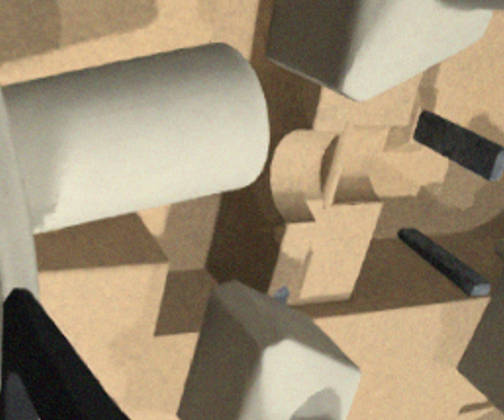

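execute_actions(actions=[{"rows":[[-0.192,1.98,2.135,-1.232,0,0,-0.335,-0.35,0.05,0.05,0,0,0,1],[-0.197,1.98,2.135,-1.234,0,0,-0.335,-0.35,0.05,0.05,0,0,0,1],[-0.204,1.98,2.135,-1.236,0,0,-0.335,-0.35,0.05,0.05,0,0,0,1],[-0.213,1.98,2.135,-1.238,0,0,-0.335,-0.35,0.05,0.05,0,0,0,1],[-0.224,1.98,2.135,-1.24,0,0,-0.335,-0.35,0.05,0.05,0,0,0,1],[-0.236,1.98,2.135,-1.242,0,0,-0.335,-0.35,0.05,0.05,0,0,0,1],[-0.249,1.98,2.135,-1.244,0,0,-0.335,-0.35,0.05,0.05,0,0,0,1],[-0.262,1.98,2.135,-1.246,-0.004,0,-0.335,-0.35,0.05,0.05,0,0,0,1],[-0.275,1.982,2.137,-1.248,-0.008,0,-0.335,-0.35,0.05,0.05,0,0,0,1],[-0.288,1.984,2.139,-1.25,-0.012,0,-0.335,-0.35,0.05,0.05,0,0,0,1],[-0.301,1.986,2.141,-1.252,-0.016,0,-0.335,-0.35,0.05,0.05,0,0,0,1],[-0.314,1.988,2.143,-1.254,-0.02,0,-0.335,-0.35,0.05,0.05,0,0,0,1],[-0.327,1.99,2.145,-1.256,-0.025,-0.003,-0.335,-0.35,0.05,0.05,0,0,0,1],[-0.34,1.993,2.148,-1.258,-0.03,-0.006,-0.335,-0.35,0.05,0.05,0,0,0,1],[-0.352,1.996,2.152,-1.26,-0.035,-0.009,-0.335,-0.35,0.05,0.05,0,0,0,1]],"steps":15}], pictures=false)

execute_actions(actions=[{"rows":[[-0.364,2.0,2.158,-1.262,-0.04,-0.012,-0.335,-0.35,0.05,0.05,0,0,0,1],[-0.375,2.005,2.165,-1.263,-0.045,-0.015,-0.335,-0.35,0.05,0.05,0,0,0,1],[-0.385,2.01,2.172,-1.264,-0.05,-0.018,-0.335,-0.35,0.05,0.05,0,0,0,1],[-0.394,2.015,2.179,-1.265,-0.055,-0.021,-0.335,-0.35,0.05,0.05,0,0,0,1],[-0.402,2.02,2.186,-1.265,-0.06,-0.024,-0.335,-0.35,0.05,0.05,0,0,0,1],[-0.409,2.025,2.193,-1.265,-0.065,-0.027,-0.335,-0.35,0.05,0.05,0,0,0,1],[-0.415,2.03,2.2,-1.265,-0.07,-0.03,-0.335,-0.35,0.05,0.05,0,0,0,1],[-0.42,2.035,2.207,-1.265,-0.075,-0.03,-0.335,-0.35,0.05,0.05,0,0,0,1],[-0.424,2.04,2.214,-1.265,-0.08,-0.03,-0.335,-0.35,0.05,0.05,0,0,0,1],[-0.426,2.045,2.221,-1.265,-0.084,-0.03,-0.335,-0.35,0.05,0.05,0,0,0,1],[-0.427,2.05,2.227,-1.265,-0.087,-0.03,-0.335,-0.35,0.05,0.05,0,0,0,1],[-0.427,2.055,2.232,-1.265,-0.088,-0.03,-0.335,-0.35,0.05,0.05,0,0,0,1],[-0.427,2.059,2.236,-1.265,-0.088,-0.03,-0.335,-0.35,0.05,0.05,0,0,0,1],[-0.427,2.062,2.238,-1.265,-0.088,-0.03,-0.335,-0.35,0.05,0.05,0,0,0,1],[-0.427,2.064,2.239,-1.265,-0.088,-0.03,-0.335,-0.35,0.05,0.05,0,0,0,1]],"steps":15}], pictures=false)

execute_actions(actions=[{"steps":15}])

Scene clock: 809.47 s of 5200.00 s.
left_arm: end_effector_position=(+0.4540, +0.1624, +0.1941) grip_measured=-0.295 end_effector_quat_wxyz=(+0.164, +0.223, +0.960, -0.031) | right_arm: end_effector_position=(+0.2340, -0.3978, +0.1875) grip_measured=+1.000 end_effector_quat_wxyz=(+0.684, +0.145, +0.703, -0.133)
Joint positions: left_arm=[-0.324  2.033  2.089 -1.292 -0.015 -0.     0.033] | right_arm=[-0.338  0.075  0.06  -0.014 -0.007  0.011  0.094]
Joint velocities: left_arm=[-0.442 -0.007 -0.007 -0.007 -0.037  0.037 -0.001] | right_arm=[ 0.012 -0.002 -0.022 -0.007 -0.007  0.081  0.   ]
Steps of this call (steps 1 to 30: the robot went on to your last target; steps 31 to 90: nothing new was sent; then 48.87 s passed at rest; steps 91 to 105: all 15 steps of this action). Readings (joint positions):
91: left_arm=[-0.188 2.033 2.089 -1.276 -0.002 -0.000] | right_arm=[-0.338 0.075 0.060 -0.014 -0.007 0.011]
92: left_arm=[-0.188 2.033 2.089 -1.276 -0.002 -0.000] | right_arm=[-0.338 0.075 0.060 -0.014 -0.007 0.011]
94: left_arm=[-0.190 2.033 2.089 -1.277 -0.002 -0.000] | right_arm=[-0.338 0.075 0.060 -0.014 -0.007 0.011]
98: left_arm=[-0.216 2.033 2.089 -1.282 -0.009 -0.000] | right_arm=[-0.338 0.075 0.060 -0.014 -0.007 0.011]
105: the state above

Scene clock: 809.97 s of 5200.00 s.
left_arm: end_effector_position=(+0.4476, +0.1209, +0.1936) grip_measured=-0.295 end_effector_quat_wxyz=(+0.172, +0.257, +0.951, -0.021) | right_arm: end_effector_position=(+0.2340, -0.3978, +0.1875) grip_measured=+1.000 end_effector_quat_wxyz=(+0.684, +0.145, +0.703, -0.133)
Joint positions: left_arm=[-0.425  2.093  2.175 -1.31  -0.06  -0.02   0.033] | right_arm=[-0.338  0.075  0.06  -0.014 -0.007  0.011  0.094]
Joint velocities: left_arm=[ 0.002  0.076  0.081 -0.051 -0.095 -0.022 -0.001] | right_arm=[-0.002  0.002  0.007  0.051  0.022 -0.051  0.   ]
Steps of this call (steps 1 to 15: all 15 steps of this action). Readings (joint positions):
1: left_arm=[-0.339 2.033 2.089 -1.293 -0.016 -0.001] | right_arm=[-0.338 0.075 0.060 -0.014 -0.007 0.011]
2: left_arm=[-0.353 2.034 2.092 -1.296 -0.017 -0.002] | right_arm=[-0.338 0.075 0.060 -0.014 -0.007 0.011]
4: left_arm=[-0.378 2.041 2.105 -1.303 -0.021 -0.005] | right_arm=[-0.338 0.075 0.060 -0.014 -0.007 0.011]
8: left_arm=[-0.410 2.059 2.134 -1.310 -0.034 -0.014] | right_arm=[-0.338 0.075 0.060 -0.014 -0.007 0.011]
15: the state above

Scene clock: 810.47 s of 5200.00 s.
left_arm: end_effector_position=(+0.4493, +0.1221, +0.1897) grip_measured=-0.295 end_effector_quat_wxyz=(+0.169, +0.256, +0.952, -0.015) | right_arm: end_effector_position=(+0.2340, -0.3978, +0.1875) grip_measured=+1.000 end_effector_quat_wxyz=(+0.684, +0.145, +0.703, -0.133)
Joint positions: left_arm=[-0.425  2.104  2.178 -1.311 -0.07  -0.022  0.033] | right_arm=[-0.338  0.075  0.06  -0.014 -0.007  0.011  0.094]
Joint velocities: left_arm=[-0.007 -0.007  0.007 -0.11   0.007 -0.007 -0.001] | right_arm=[-0.012 -0.002 -0.002  0.037 -0.037 -0.007  0.   ]
Steps of this call (steps 1 to 15: the robot went on to your last target). Readings (joint positions):
1: left_arm=[-0.425 2.096 2.177 -1.310 -0.063 -0.021] | right_arm=[-0.338 0.075 0.060 -0.014 -0.007 0.011]
2: left_arm=[-0.425 2.099 2.178 -1.310 -0.065 -0.021] | right_arm=[-0.338 0.075 0.060 -0.014 -0.007 0.011]
4: left_arm=[-0.425 2.102 2.178 -1.310 -0.068 -0.022] | right_arm=[-0.338 0.075 0.060 -0.014 -0.007 0.011]
8: left_arm=[-0.425 2.104 2.178 -1.311 -0.069 -0.022] | right_arm=[-0.338 0.075 0.060 -0.014 -0.007 0.011]
15: the state above

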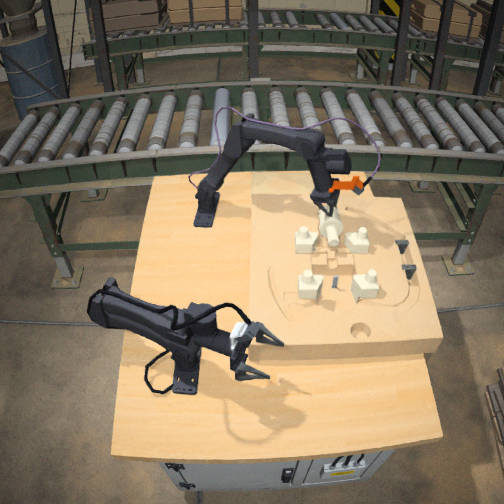

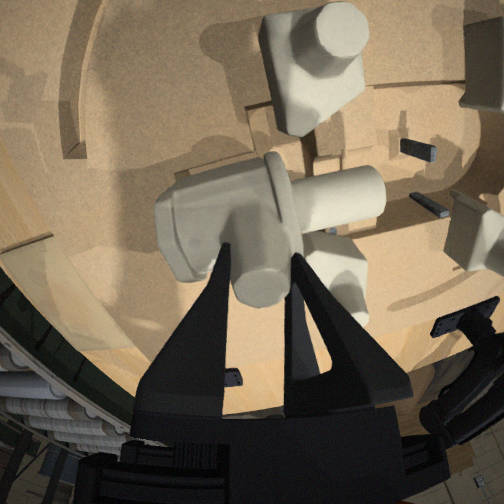

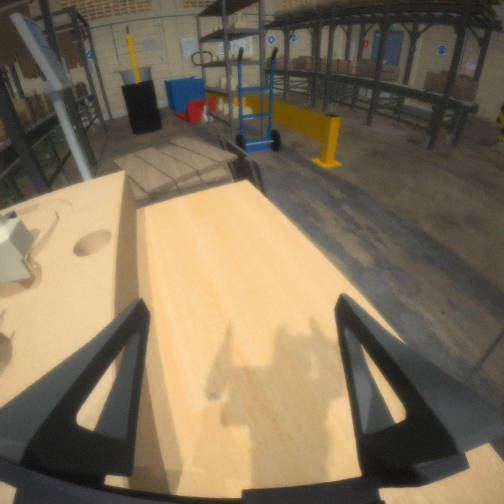

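execute_actions(actions=[{"rows":[[-0.429,2.068,2.241,-1.263,-0.088,-0.03,-0.335,-0.35,0.05,0.05,0,0,0,1],[-0.431,2.073,2.243,-1.261,-0.088,-0.03,-0.335,-0.35,0.05,0.05,0,0,0,1],[-0.433,2.078,2.244,-1.26,-0.088,-0.03,-0.335,-0.35,0.05,0.05,0,0,0,1],[-0.434,2.084,2.244,-1.26,-0.088,-0.03,-0.335,-0.35,0.05,0.05,0,0,0,1],[-0.434,2.09,2.244,-1.26,-0.088,-0.03,-0.335,-0.35,0.05,0.05,0,0,0,1],[-0.434,2.096,2.244,-1.26,-0.088,-0.03,-0.335,-0.35,0.05,0.05,0,0,0,1],[-0.434,2.102,2.244,-1.26,-0.088,-0.03,-0.335,-0.35,0.05,0.05,0,0,0,1],[-0.434,2.108,2.244,-1.26,-0.088,-0.03,-0.335,-0.35,0.05,0.05,0,0,0,1],[-0.434,2.114,2.242,-1.26,-0.088,-0.03,-0.335,-0.35,0.05,0.05,0,0,0,1],[-0.434,2.119,2.24,-1.263,-0.088,-0.03,-0.335,-0.35,0.05,0.05,0,0,0,1],[-0.434,2.124,2.238,-1.265,-0.088,-0.03,-0.335,-0.35,0.05,0.05,0,0,0,1],[-0.434,2.128,2.236,-1.265,-0.088,-0.03,-0.335,-0.35,0.05,0.05,0,0,0,1],[-0.434,2.131,2.234,-1.265,-0.088,-0.03,-0.335,-0.35,0.05,0.05,0,0,0,1],[-0.434,2.133,2.232,-1.265,-0.088,-0.03,-0.335,-0.35,0.05,0.05,0,0,0,1],[-0.434,2.134,2.23,-1.265,-0.088,-0.03,-0.335,-0.35,0.05,0.05,0,0,0,1]],"steps":15}], pictures=false)

execute_actions(actions=[{"steps":10}])

Scene clock: 820.33 s of 5200.00 s.
left_arm: end_effector_position=(+0.4521, +0.1183, +0.1700) grip_measured=-0.295 end_effector_quat_wxyz=(+0.149, +0.259, +0.954, -0.009) | right_arm: end_effector_position=(+0.2340, -0.3978, +0.1875) grip_measured=+1.000 end_effector_quat_wxyz=(+0.684, +0.145, +0.703, -0.133)
Joint positions: left_arm=[-0.429  2.155  2.19  -1.314 -0.071 -0.023  0.033] | right_arm=[-0.338  0.075  0.06  -0.014 -0.007  0.011  0.094]
Joint velocities: left_arm=[-0.002  0.222 -0.007  0.022  0.051 -0.037  0.   ] | right_arm=[-0.017 -0.002  0.002  0.022  0.007  0.037  0.   ]
Steps of this call (steps 1 to 15: the robot went on to your last target; steps 16 to 90: nothing new was sent; then 6.37 s passed at rest; steps 91 to 105: all 15 steps of this action). Readings (joint positions):
91: left_arm=[-0.425 2.104 2.178 -1.311 -0.070 -0.022] | right_arm=[-0.338 0.075 0.060 -0.014 -0.007 0.011]
92: left_arm=[-0.425 2.104 2.178 -1.311 -0.070 -0.022] | right_arm=[-0.338 0.075 0.060 -0.014 -0.007 0.011]
94: left_arm=[-0.425 2.106 2.179 -1.311 -0.070 -0.022] | right_arm=[-0.338 0.075 0.060 -0.014 -0.007 0.011]
98: left_arm=[-0.425 2.124 2.188 -1.311 -0.071 -0.022] | right_arm=[-0.338 0.075 0.060 -0.014 -0.007 0.011]
105: the state above

Scene clock: 820.67 s of 5200.00 s.
left_arm: end_effector_position=(+0.4532, +0.1177, +0.1571) grip_measured=-0.295 end_effector_quat_wxyz=(+0.136, +0.260, +0.956, -0.004) | right_arm: end_effector_position=(+0.2340, -0.3978, +0.1875) grip_measured=+1.000 end_effector_quat_wxyz=(+0.684, +0.145, +0.703, -0.133)
Joint positions: left_arm=[-0.429  2.183  2.19  -1.314 -0.071 -0.023  0.033] | right_arm=[-0.338  0.075  0.06  -0.014 -0.007  0.011  0.094]
Joint velocities: left_arm=[-0.012  0.022  0.012 -0.037  0.022 -0.037  0.001] | right_arm=[-0.002  0.007  0.022 -0.022  0.066  0.066  0.   ]
Steps of this call (steps 1 to 10: the robot went on to your last target). Readings (joint positions):
1: left_arm=[-0.429 2.162 2.190 -1.314 -0.071 -0.023] | right_arm=[-0.338 0.075 0.060 -0.014 -0.007 0.011]
2: left_arm=[-0.429 2.168 2.190 -1.314 -0.071 -0.023] | right_arm=[-0.338 0.075 0.060 -0.014 -0.007 0.011]
4: left_arm=[-0.429 2.178 2.190 -1.314 -0.071 -0.023] | right_arm=[-0.338 0.075 0.060 -0.014 -0.007 0.011]
8: left_arm=[-0.429 2.183 2.190 -1.314 -0.071 -0.023] | right_arm=[-0.338 0.075 0.060 -0.014 -0.007 0.011]
10: the state above

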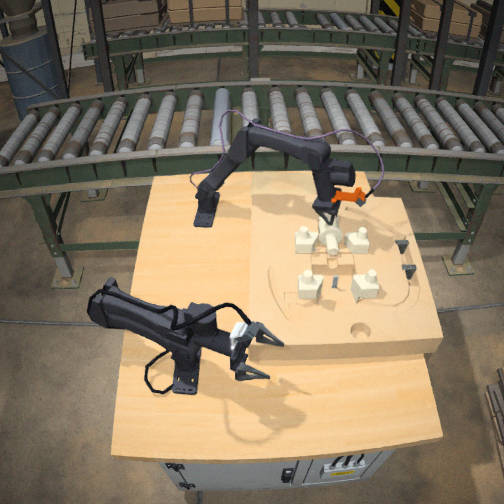

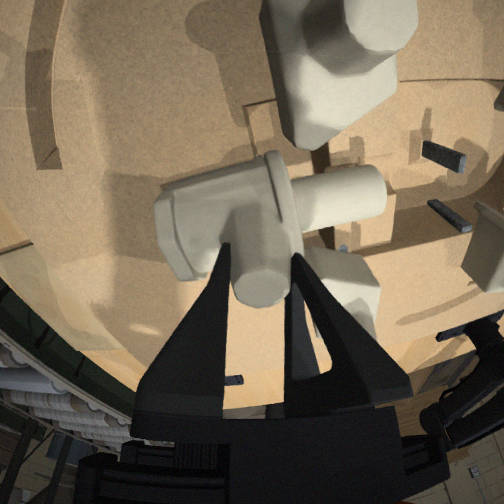

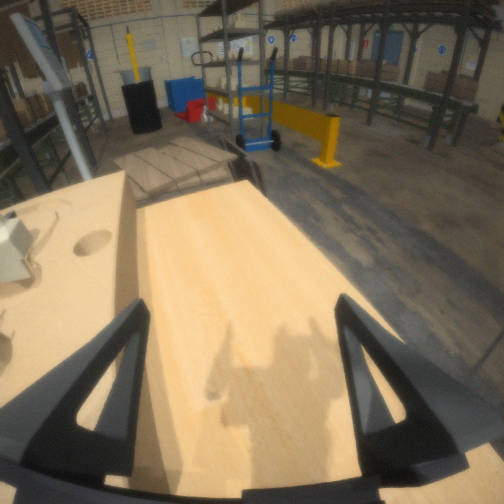

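Continue the slow descent.

execute_actions(actions=[{"rows":[[-0.43,2.139,2.228,-1.268,-0.088,-0.03,-0.335,-0.35,0.05,0.05,0,0,0,1],[-0.43,2.144,2.226,-1.27,-0.088,-0.03,-0.335,-0.35,0.05,0.05,0,0,0,1],[-0.43,2.148,2.225,-1.27,-0.088,-0.03,-0.335,-0.35,0.05,0.05,0,0,0,1],[-0.43,2.151,2.225,-1.27,-0.088,-0.03,-0.335,-0.35,0.05,0.05,0,0,0,1],[-0.43,2.154,2.225,-1.27,-0.088,-0.03,-0.335,-0.35,0.05,0.05,0,0,0,1],[-0.43,2.157,2.225,-1.27,-0.088,-0.03,-0.335,-0.35,0.05,0.05,0,0,0,1],[-0.43,2.16,2.225,-1.27,-0.088,-0.03,-0.335,-0.35,0.05,0.05,0,0,0,1],[-0.43,2.163,2.225,-1.27,-0.088,-0.03,-0.335,-0.35,0.05,0.05,0,0,0,1],[-0.43,2.166,2.225,-1.27,-0.088,-0.03,-0.335,-0.35,0.05,0.05,0,0,0,1],[-0.43,2.169,2.225,-1.27,-0.088,-0.03,-0.335,-0.35,0.05,0.05,0,0,0,1],[-0.43,2.172,2.225,-1.27,-0.088,-0.03,-0.335,-0.35,0.05,0.05,0,0,0,1],[-0.43,2.175,2.225,-1.27,-0.088,-0.03,-0.335,-0.35,0.05,0.05,0,0,0,1],[-0.43,2.178,2.225,-1.27,-0.088,-0.03,-0.335,-0.35,0.05,0.05,0,0,0,1],[-0.43,2.181,2.225,-1.27,-0.088,-0.03,-0.335,-0.35,0.05,0.05,0,0,0,1],[-0.43,2.184,2.225,-1.27,-0.088,-0.03,-0.335,-0.35,0.05,0.05,0,0,0,1]],"steps":15}], pictures=false)

execute_actions(actions=[{"steps":10}])

zoom_image(camera="cam_high", region=[300, 205, 365, 280])

Scene clock: 827.80 s of 5200.00 s.
left_arm: end_effector_position=(+0.4529, +0.1180, +0.1510) grip_measured=-0.295 end_effector_quat_wxyz=(+0.129, +0.259, +0.957, -0.002) | right_arm: end_effector_position=(+0.2340, -0.3978, +0.1875) grip_measured=+1.000 end_effector_quat_wxyz=(+0.684, +0.145, +0.703, -0.133)
Joint positions: left_arm=[-0.428  2.196  2.19  -1.317 -0.071 -0.026  0.033] | right_arm=[-0.338  0.075  0.06  -0.014 -0.007  0.011  0.094]
Joint velocities: left_arm=[-0.007  0.002  0.002 -0.037  0.022 -0.022  0.001] | right_arm=[-0.007 -0.017 -0.007 -0.022  0.007  0.007  0.   ]
Steps of this call (steps 1 to 30: the robot went on to your last target; steps 31 to 90: nothing new was sent; then 3.63 s passed at rest; steps 91 to 105: all 15 steps of this action). Readings (joint positions):
91: left_arm=[-0.429 2.183 2.190 -1.314 -0.071 -0.023] | right_arm=[-0.338 0.075 0.060 -0.014 -0.007 0.011]
92: left_arm=[-0.429 2.183 2.190 -1.314 -0.071 -0.023] | right_arm=[-0.338 0.075 0.060 -0.014 -0.007 0.011]
94: left_arm=[-0.429 2.183 2.190 -1.314 -0.071 -0.023] | right_arm=[-0.338 0.075 0.060 -0.014 -0.007 0.011]
98: left_arm=[-0.429 2.186 2.190 -1.314 -0.071 -0.023] | right_arm=[-0.338 0.075 0.060 -0.014 -0.007 0.011]
105: the state above

Scene clock: 828.13 s of 5200.00 s.
left_arm: end_effector_position=(+0.4529, +0.1180, +0.1510) grip_measured=-0.295 end_effector_quat_wxyz=(+0.129, +0.259, +0.957, -0.002) | right_arm: end_effector_position=(+0.2340, -0.3978, +0.1875) grip_measured=+1.000 end_effector_quat_wxyz=(+0.684, +0.145, +0.703, -0.133)
Joint positions: left_arm=[-0.428  2.196  2.19  -1.317 -0.071 -0.026  0.033] | right_arm=[-0.338  0.075  0.06  -0.014 -0.007  0.011  0.094]
Joint velocities: left_arm=[-0.017 -0.002  0.012  0.007 -0.037  0.022 -0.001] | right_arm=[-0.002  0.012 -0.002  0.037 -0.022 -0.022  0.   ]
Steps of this call (steps 1 to 10: the robot went on to your last target). Readings (joint positions):
1: left_arm=[-0.428 2.196 2.190 -1.317 -0.071 -0.026] | right_arm=[-0.338 0.075 0.060 -0.014 -0.007 0.011]
2: left_arm=[-0.428 2.196 2.190 -1.317 -0.071 -0.026] | right_arm=[-0.338 0.075 0.060 -0.014 -0.007 0.011]
4: left_arm=[-0.428 2.196 2.190 -1.317 -0.071 -0.026] | right_arm=[-0.338 0.075 0.060 -0.014 -0.007 0.011]
8: left_arm=[-0.428 2.196 2.190 -1.317 -0.071 -0.026] | right_arm=[-0.338 0.075 0.060 -0.014 -0.007 0.011]
10: the state above

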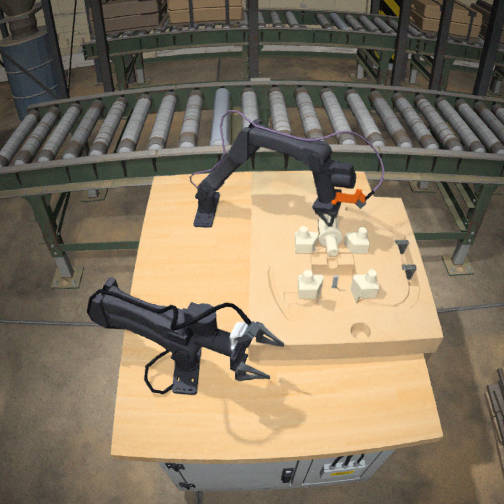

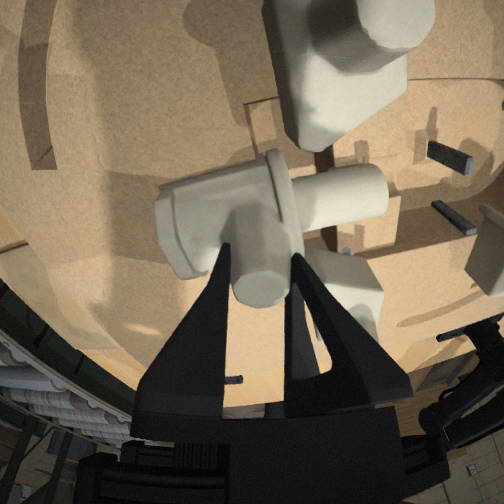

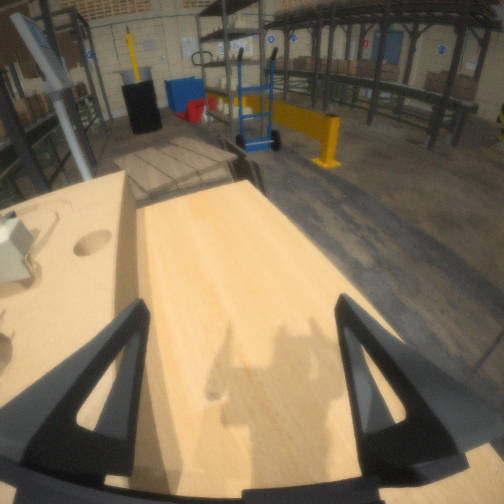

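Region (300, 205, 365, 280) of cam_high's 504x504 image, scaled by 6.720, with more detail than that image has; it fills the left 437 columns of this view, and the rest is white.

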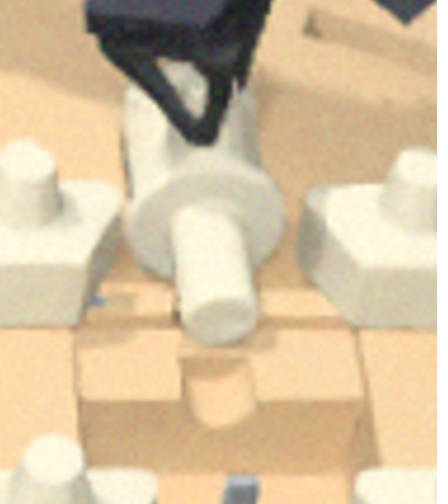

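execute_actions(actions=[{"rows":[[-0.428,2.17,2.22,-1.268,-0.084,-0.027,-0.335,-0.35,0.05,0.05,0,0,0,1],[-0.427,2.156,2.216,-1.266,-0.08,-0.025,-0.335,-0.35,0.05,0.05,0,0,0,1],[-0.426,2.144,2.212,-1.264,-0.076,-0.023,-0.335,-0.35,0.05,0.05,0,0,0,1],[-0.425,2.134,2.209,-1.262,-0.073,-0.021,-0.335,-0.35,0.05,0.05,0,0,0,1],[-0.424,2.127,2.206,-1.259,-0.07,-0.019,-0.335,-0.35,0.05,0.05,0,0,0,1],[-0.423,2.121,2.204,-1.255,-0.066,-0.017,-0.335,-0.35,0.05,0.05,0,0,0,1],[-0.422,2.116,2.202,-1.251,-0.062,-0.016,-0.335,-0.35,0.05,0.05,0,0,0,1],[-0.421,2.112,2.199,-1.247,-0.058,-0.015,-0.335,-0.35,0.05,0.05,0,0,0,1],[-0.42,2.109,2.195,-1.243,-0.054,-0.014,-0.335,-0.35,0.05,0.05,0,0,0,1],[-0.4185,2.106,2.19,-1.239,-0.05,-0.013,-0.335,-0.35,0.05,0.05,0,0,0,1],[-0.417,2.104,2.185,-1.235,-0.046,-0.012,-0.335,-0.35,0.05,0.05,0,0,0,1],[-0.4153,2.102,2.18,-1.231,-0.042,-0.011,-0.335,-0.35,0.05,0.05,0,0,0,1],[-0.4136,2.1,2.175,-1.227,-0.038,-0.01,-0.335,-0.35,0.05,0.05,0,0,0,1],[-0.4119,2.098,2.17,-1.223,-0.034,-0.009,-0.335,-0.35,0.05,0.05,0,0,0,1],[-0.4102,2.096,2.165,-1.219,-0.03,-0.008,-0.335,-0.35,0.05,0.05,0,0,0,1]],"steps":15}], pictures=false)

execute_actions(actions=[{"rows":[[-0.4085,2.094,2.16,-1.215,-0.026,-0.006,-0.335,-0.35,0.05,0.05,0,0,0,1],[-0.4068,2.092,2.155,-1.211,-0.022,-0.004,-0.335,-0.35,0.05,0.05,0,0,0,1],[-0.4051,2.09,2.15,-1.207,-0.018,-0.002,-0.335,-0.35,0.05,0.05,0,0,0,1],[-0.4034,2.088,2.145,-1.203,-0.014,0,-0.335,-0.35,0.05,0.05,0,0,0,1],[-0.4017,2.086,2.14,-1.199,-0.01,0.002,-0.335,-0.35,0.05,0.05,0,0,0,1],[-0.4,2.084,2.135,-1.195,-0.006,0.004,-0.335,-0.35,0.05,0.05,0,0,0,1],[-0.3983,2.082,2.13,-1.191,-0.003,0.006,-0.335,-0.35,0.05,0.05,0,0,0,1],[-0.3966,2.08,2.125,-1.187,0,0.007,-0.335,-0.35,0.05,0.05,0,0,0,1],[-0.3949,2.078,2.12,-1.183,0.002,0.008,-0.335,-0.35,0.05,0.05,0,0,0,1],[-0.3932,2.076,2.115,-1.18,0.004,0.008,-0.335,-0.35,0.05,0.05,0,0,0,1],[-0.3915,2.074,2.11,-1.177,0.004,0.008,-0.335,-0.35,0.05,0.05,0,0,0,1],[-0.39,2.072,2.105,-1.177,0.004,0.008,-0.335,-0.35,0.05,0.05,0,0,0,1],[-0.389,2.07,2.1,-1.177,0.004,0.008,-0.335,-0.35,0.05,0.05,0,0,0,1],[-0.388,2.068,2.096,-1.177,0.004,0.008,-0.335,-0.35,0.05,0.05,0,0,0,1],[-0.387,2.067,2.093,-1.177,0.004,0.008,-0.335,-0.35,0.05,0.05,0,0,0,1]],"steps":15}], pictures=false)

execute_actions(actions=[{"steps":12}], pictures=false)

Scene clock: 855.70 s of 5200.00 s.
left_arm: end_effector_position=(+0.4503, +0.1159, +0.1559) grip_measured=-0.295 end_effector_quat_wxyz=(+0.135, +0.261, +0.956, -0.017) | right_arm: end_effector_position=(+0.2340, -0.3978, +0.1875) grip_measured=+1.000 end_effector_quat_wxyz=(+0.684, +0.145, +0.703, -0.133)
Joint positions: left_arm=[-0.425  2.167  2.16  -1.295 -0.044 -0.021  0.033] | right_arm=[-0.338  0.075  0.06  -0.014 -0.007  0.011  0.094]
Joint velocities: left_arm=[ 0.032 -0.081 -0.139  0.051  0.081  0.022  0.   ] | right_arm=[ 0.007  0.017 -0.002  0.066  0.007  0.037  0.   ]
Steps of this call (steps 1 to 15: the robot went on to your last target; steps 16 to 90: nothing new was sent; then 24.07 s passed at rest; steps 91 to 105: all 15 steps of this action). Readings (joint positions):
91: left_arm=[-0.428 2.196 2.190 -1.317 -0.071 -0.026] | right_arm=[-0.338 0.075 0.060 -0.014 -0.007 0.011]
92: left_arm=[-0.428 2.196 2.190 -1.317 -0.071 -0.026] | right_arm=[-0.338 0.075 0.060 -0.014 -0.007 0.011]
94: left_arm=[-0.428 2.195 2.190 -1.317 -0.070 -0.026] | right_arm=[-0.338 0.075 0.060 -0.014 -0.007 0.011]
98: left_arm=[-0.428 2.191 2.190 -1.315 -0.066 -0.026] | right_arm=[-0.338 0.075 0.060 -0.014 -0.007 0.011]
105: the state above

Scene clock: 856.20 s of 5200.00 s.
left_arm: end_effector_position=(+0.4521, +0.1226, +0.1478) grip_measured=-0.295 end_effector_quat_wxyz=(+0.133, +0.259, +0.956, -0.033) | right_arm: end_effector_position=(+0.2340, -0.3978, +0.1875) grip_measured=+1.000 end_effector_quat_wxyz=(+0.684, +0.145, +0.703, -0.133)
Joint positions: left_arm=[-0.397  2.141  2.085 -1.24  -0.006 -0.002  0.033] | right_arm=[-0.338  0.075  0.06  -0.014 -0.007  0.011  0.094]
Joint velocities: left_arm=[ 0.042 -0.061 -0.12  -0.022  0.037  0.037  0.001] | right_arm=[-0.007 -0.012  0.002 -0.066 -0.066 -0.037  0.   ]
Steps of this call (steps 1 to 15: all 15 steps of this action). Readings (joint positions):
1: left_arm=[-0.423 2.165 2.155 -1.291 -0.040 -0.020] | right_arm=[-0.338 0.075 0.060 -0.014 -0.007 0.011]
2: left_arm=[-0.421 2.162 2.151 -1.287 -0.037 -0.018] | right_arm=[-0.338 0.075 0.060 -0.014 -0.007 0.011]
4: left_arm=[-0.416 2.159 2.140 -1.280 -0.030 -0.015] | right_arm=[-0.338 0.075 0.060 -0.014 -0.007 0.011]
8: left_arm=[-0.408 2.153 2.119 -1.264 -0.018 -0.009] | right_arm=[-0.338 0.075 0.060 -0.014 -0.007 0.011]
15: the state above

Scene clock: 856.60 s of 5200.00 s.
left_arm: end_effector_position=(+0.4522, +0.1236, +0.1477) grip_measured=-0.295 end_effector_quat_wxyz=(+0.133, +0.258, +0.956, -0.034) | right_arm: end_effector_position=(+0.2340, -0.3978, +0.1875) grip_measured=+1.000 end_effector_quat_wxyz=(+0.684, +0.145, +0.703, -0.133)
Joint positions: left_arm=[-0.394  2.137  2.078 -1.236 -0.004 -0.     0.033] | right_arm=[-0.338  0.075  0.06  -0.014 -0.007  0.011  0.094]
Joint velocities: left_arm=[ 0.012 -0.022  0.007 -0.051 -0.037  0.066  0.002] | right_arm=[-0.007 -0.002 -0.017  0.022 -0.007  0.037  0.   ]
Steps of this call (steps 1 to 12: the robot went on to your last target). Readings (joint positions):
1: left_arm=[-0.396 2.139 2.082 -1.239 -0.006 -0.001] | right_arm=[-0.338 0.075 0.060 -0.014 -0.007 0.011]
2: left_arm=[-0.395 2.138 2.080 -1.238 -0.005 -0.001] | right_arm=[-0.338 0.075 0.060 -0.014 -0.007 0.011]
4: left_arm=[-0.395 2.138 2.079 -1.237 -0.005 -0.001] | right_arm=[-0.338 0.075 0.060 -0.014 -0.007 0.011]
8: left_arm=[-0.394 2.137 2.078 -1.236 -0.004 -0.001] | right_arm=[-0.338 0.075 0.060 -0.014 -0.007 0.011]
12: the state above


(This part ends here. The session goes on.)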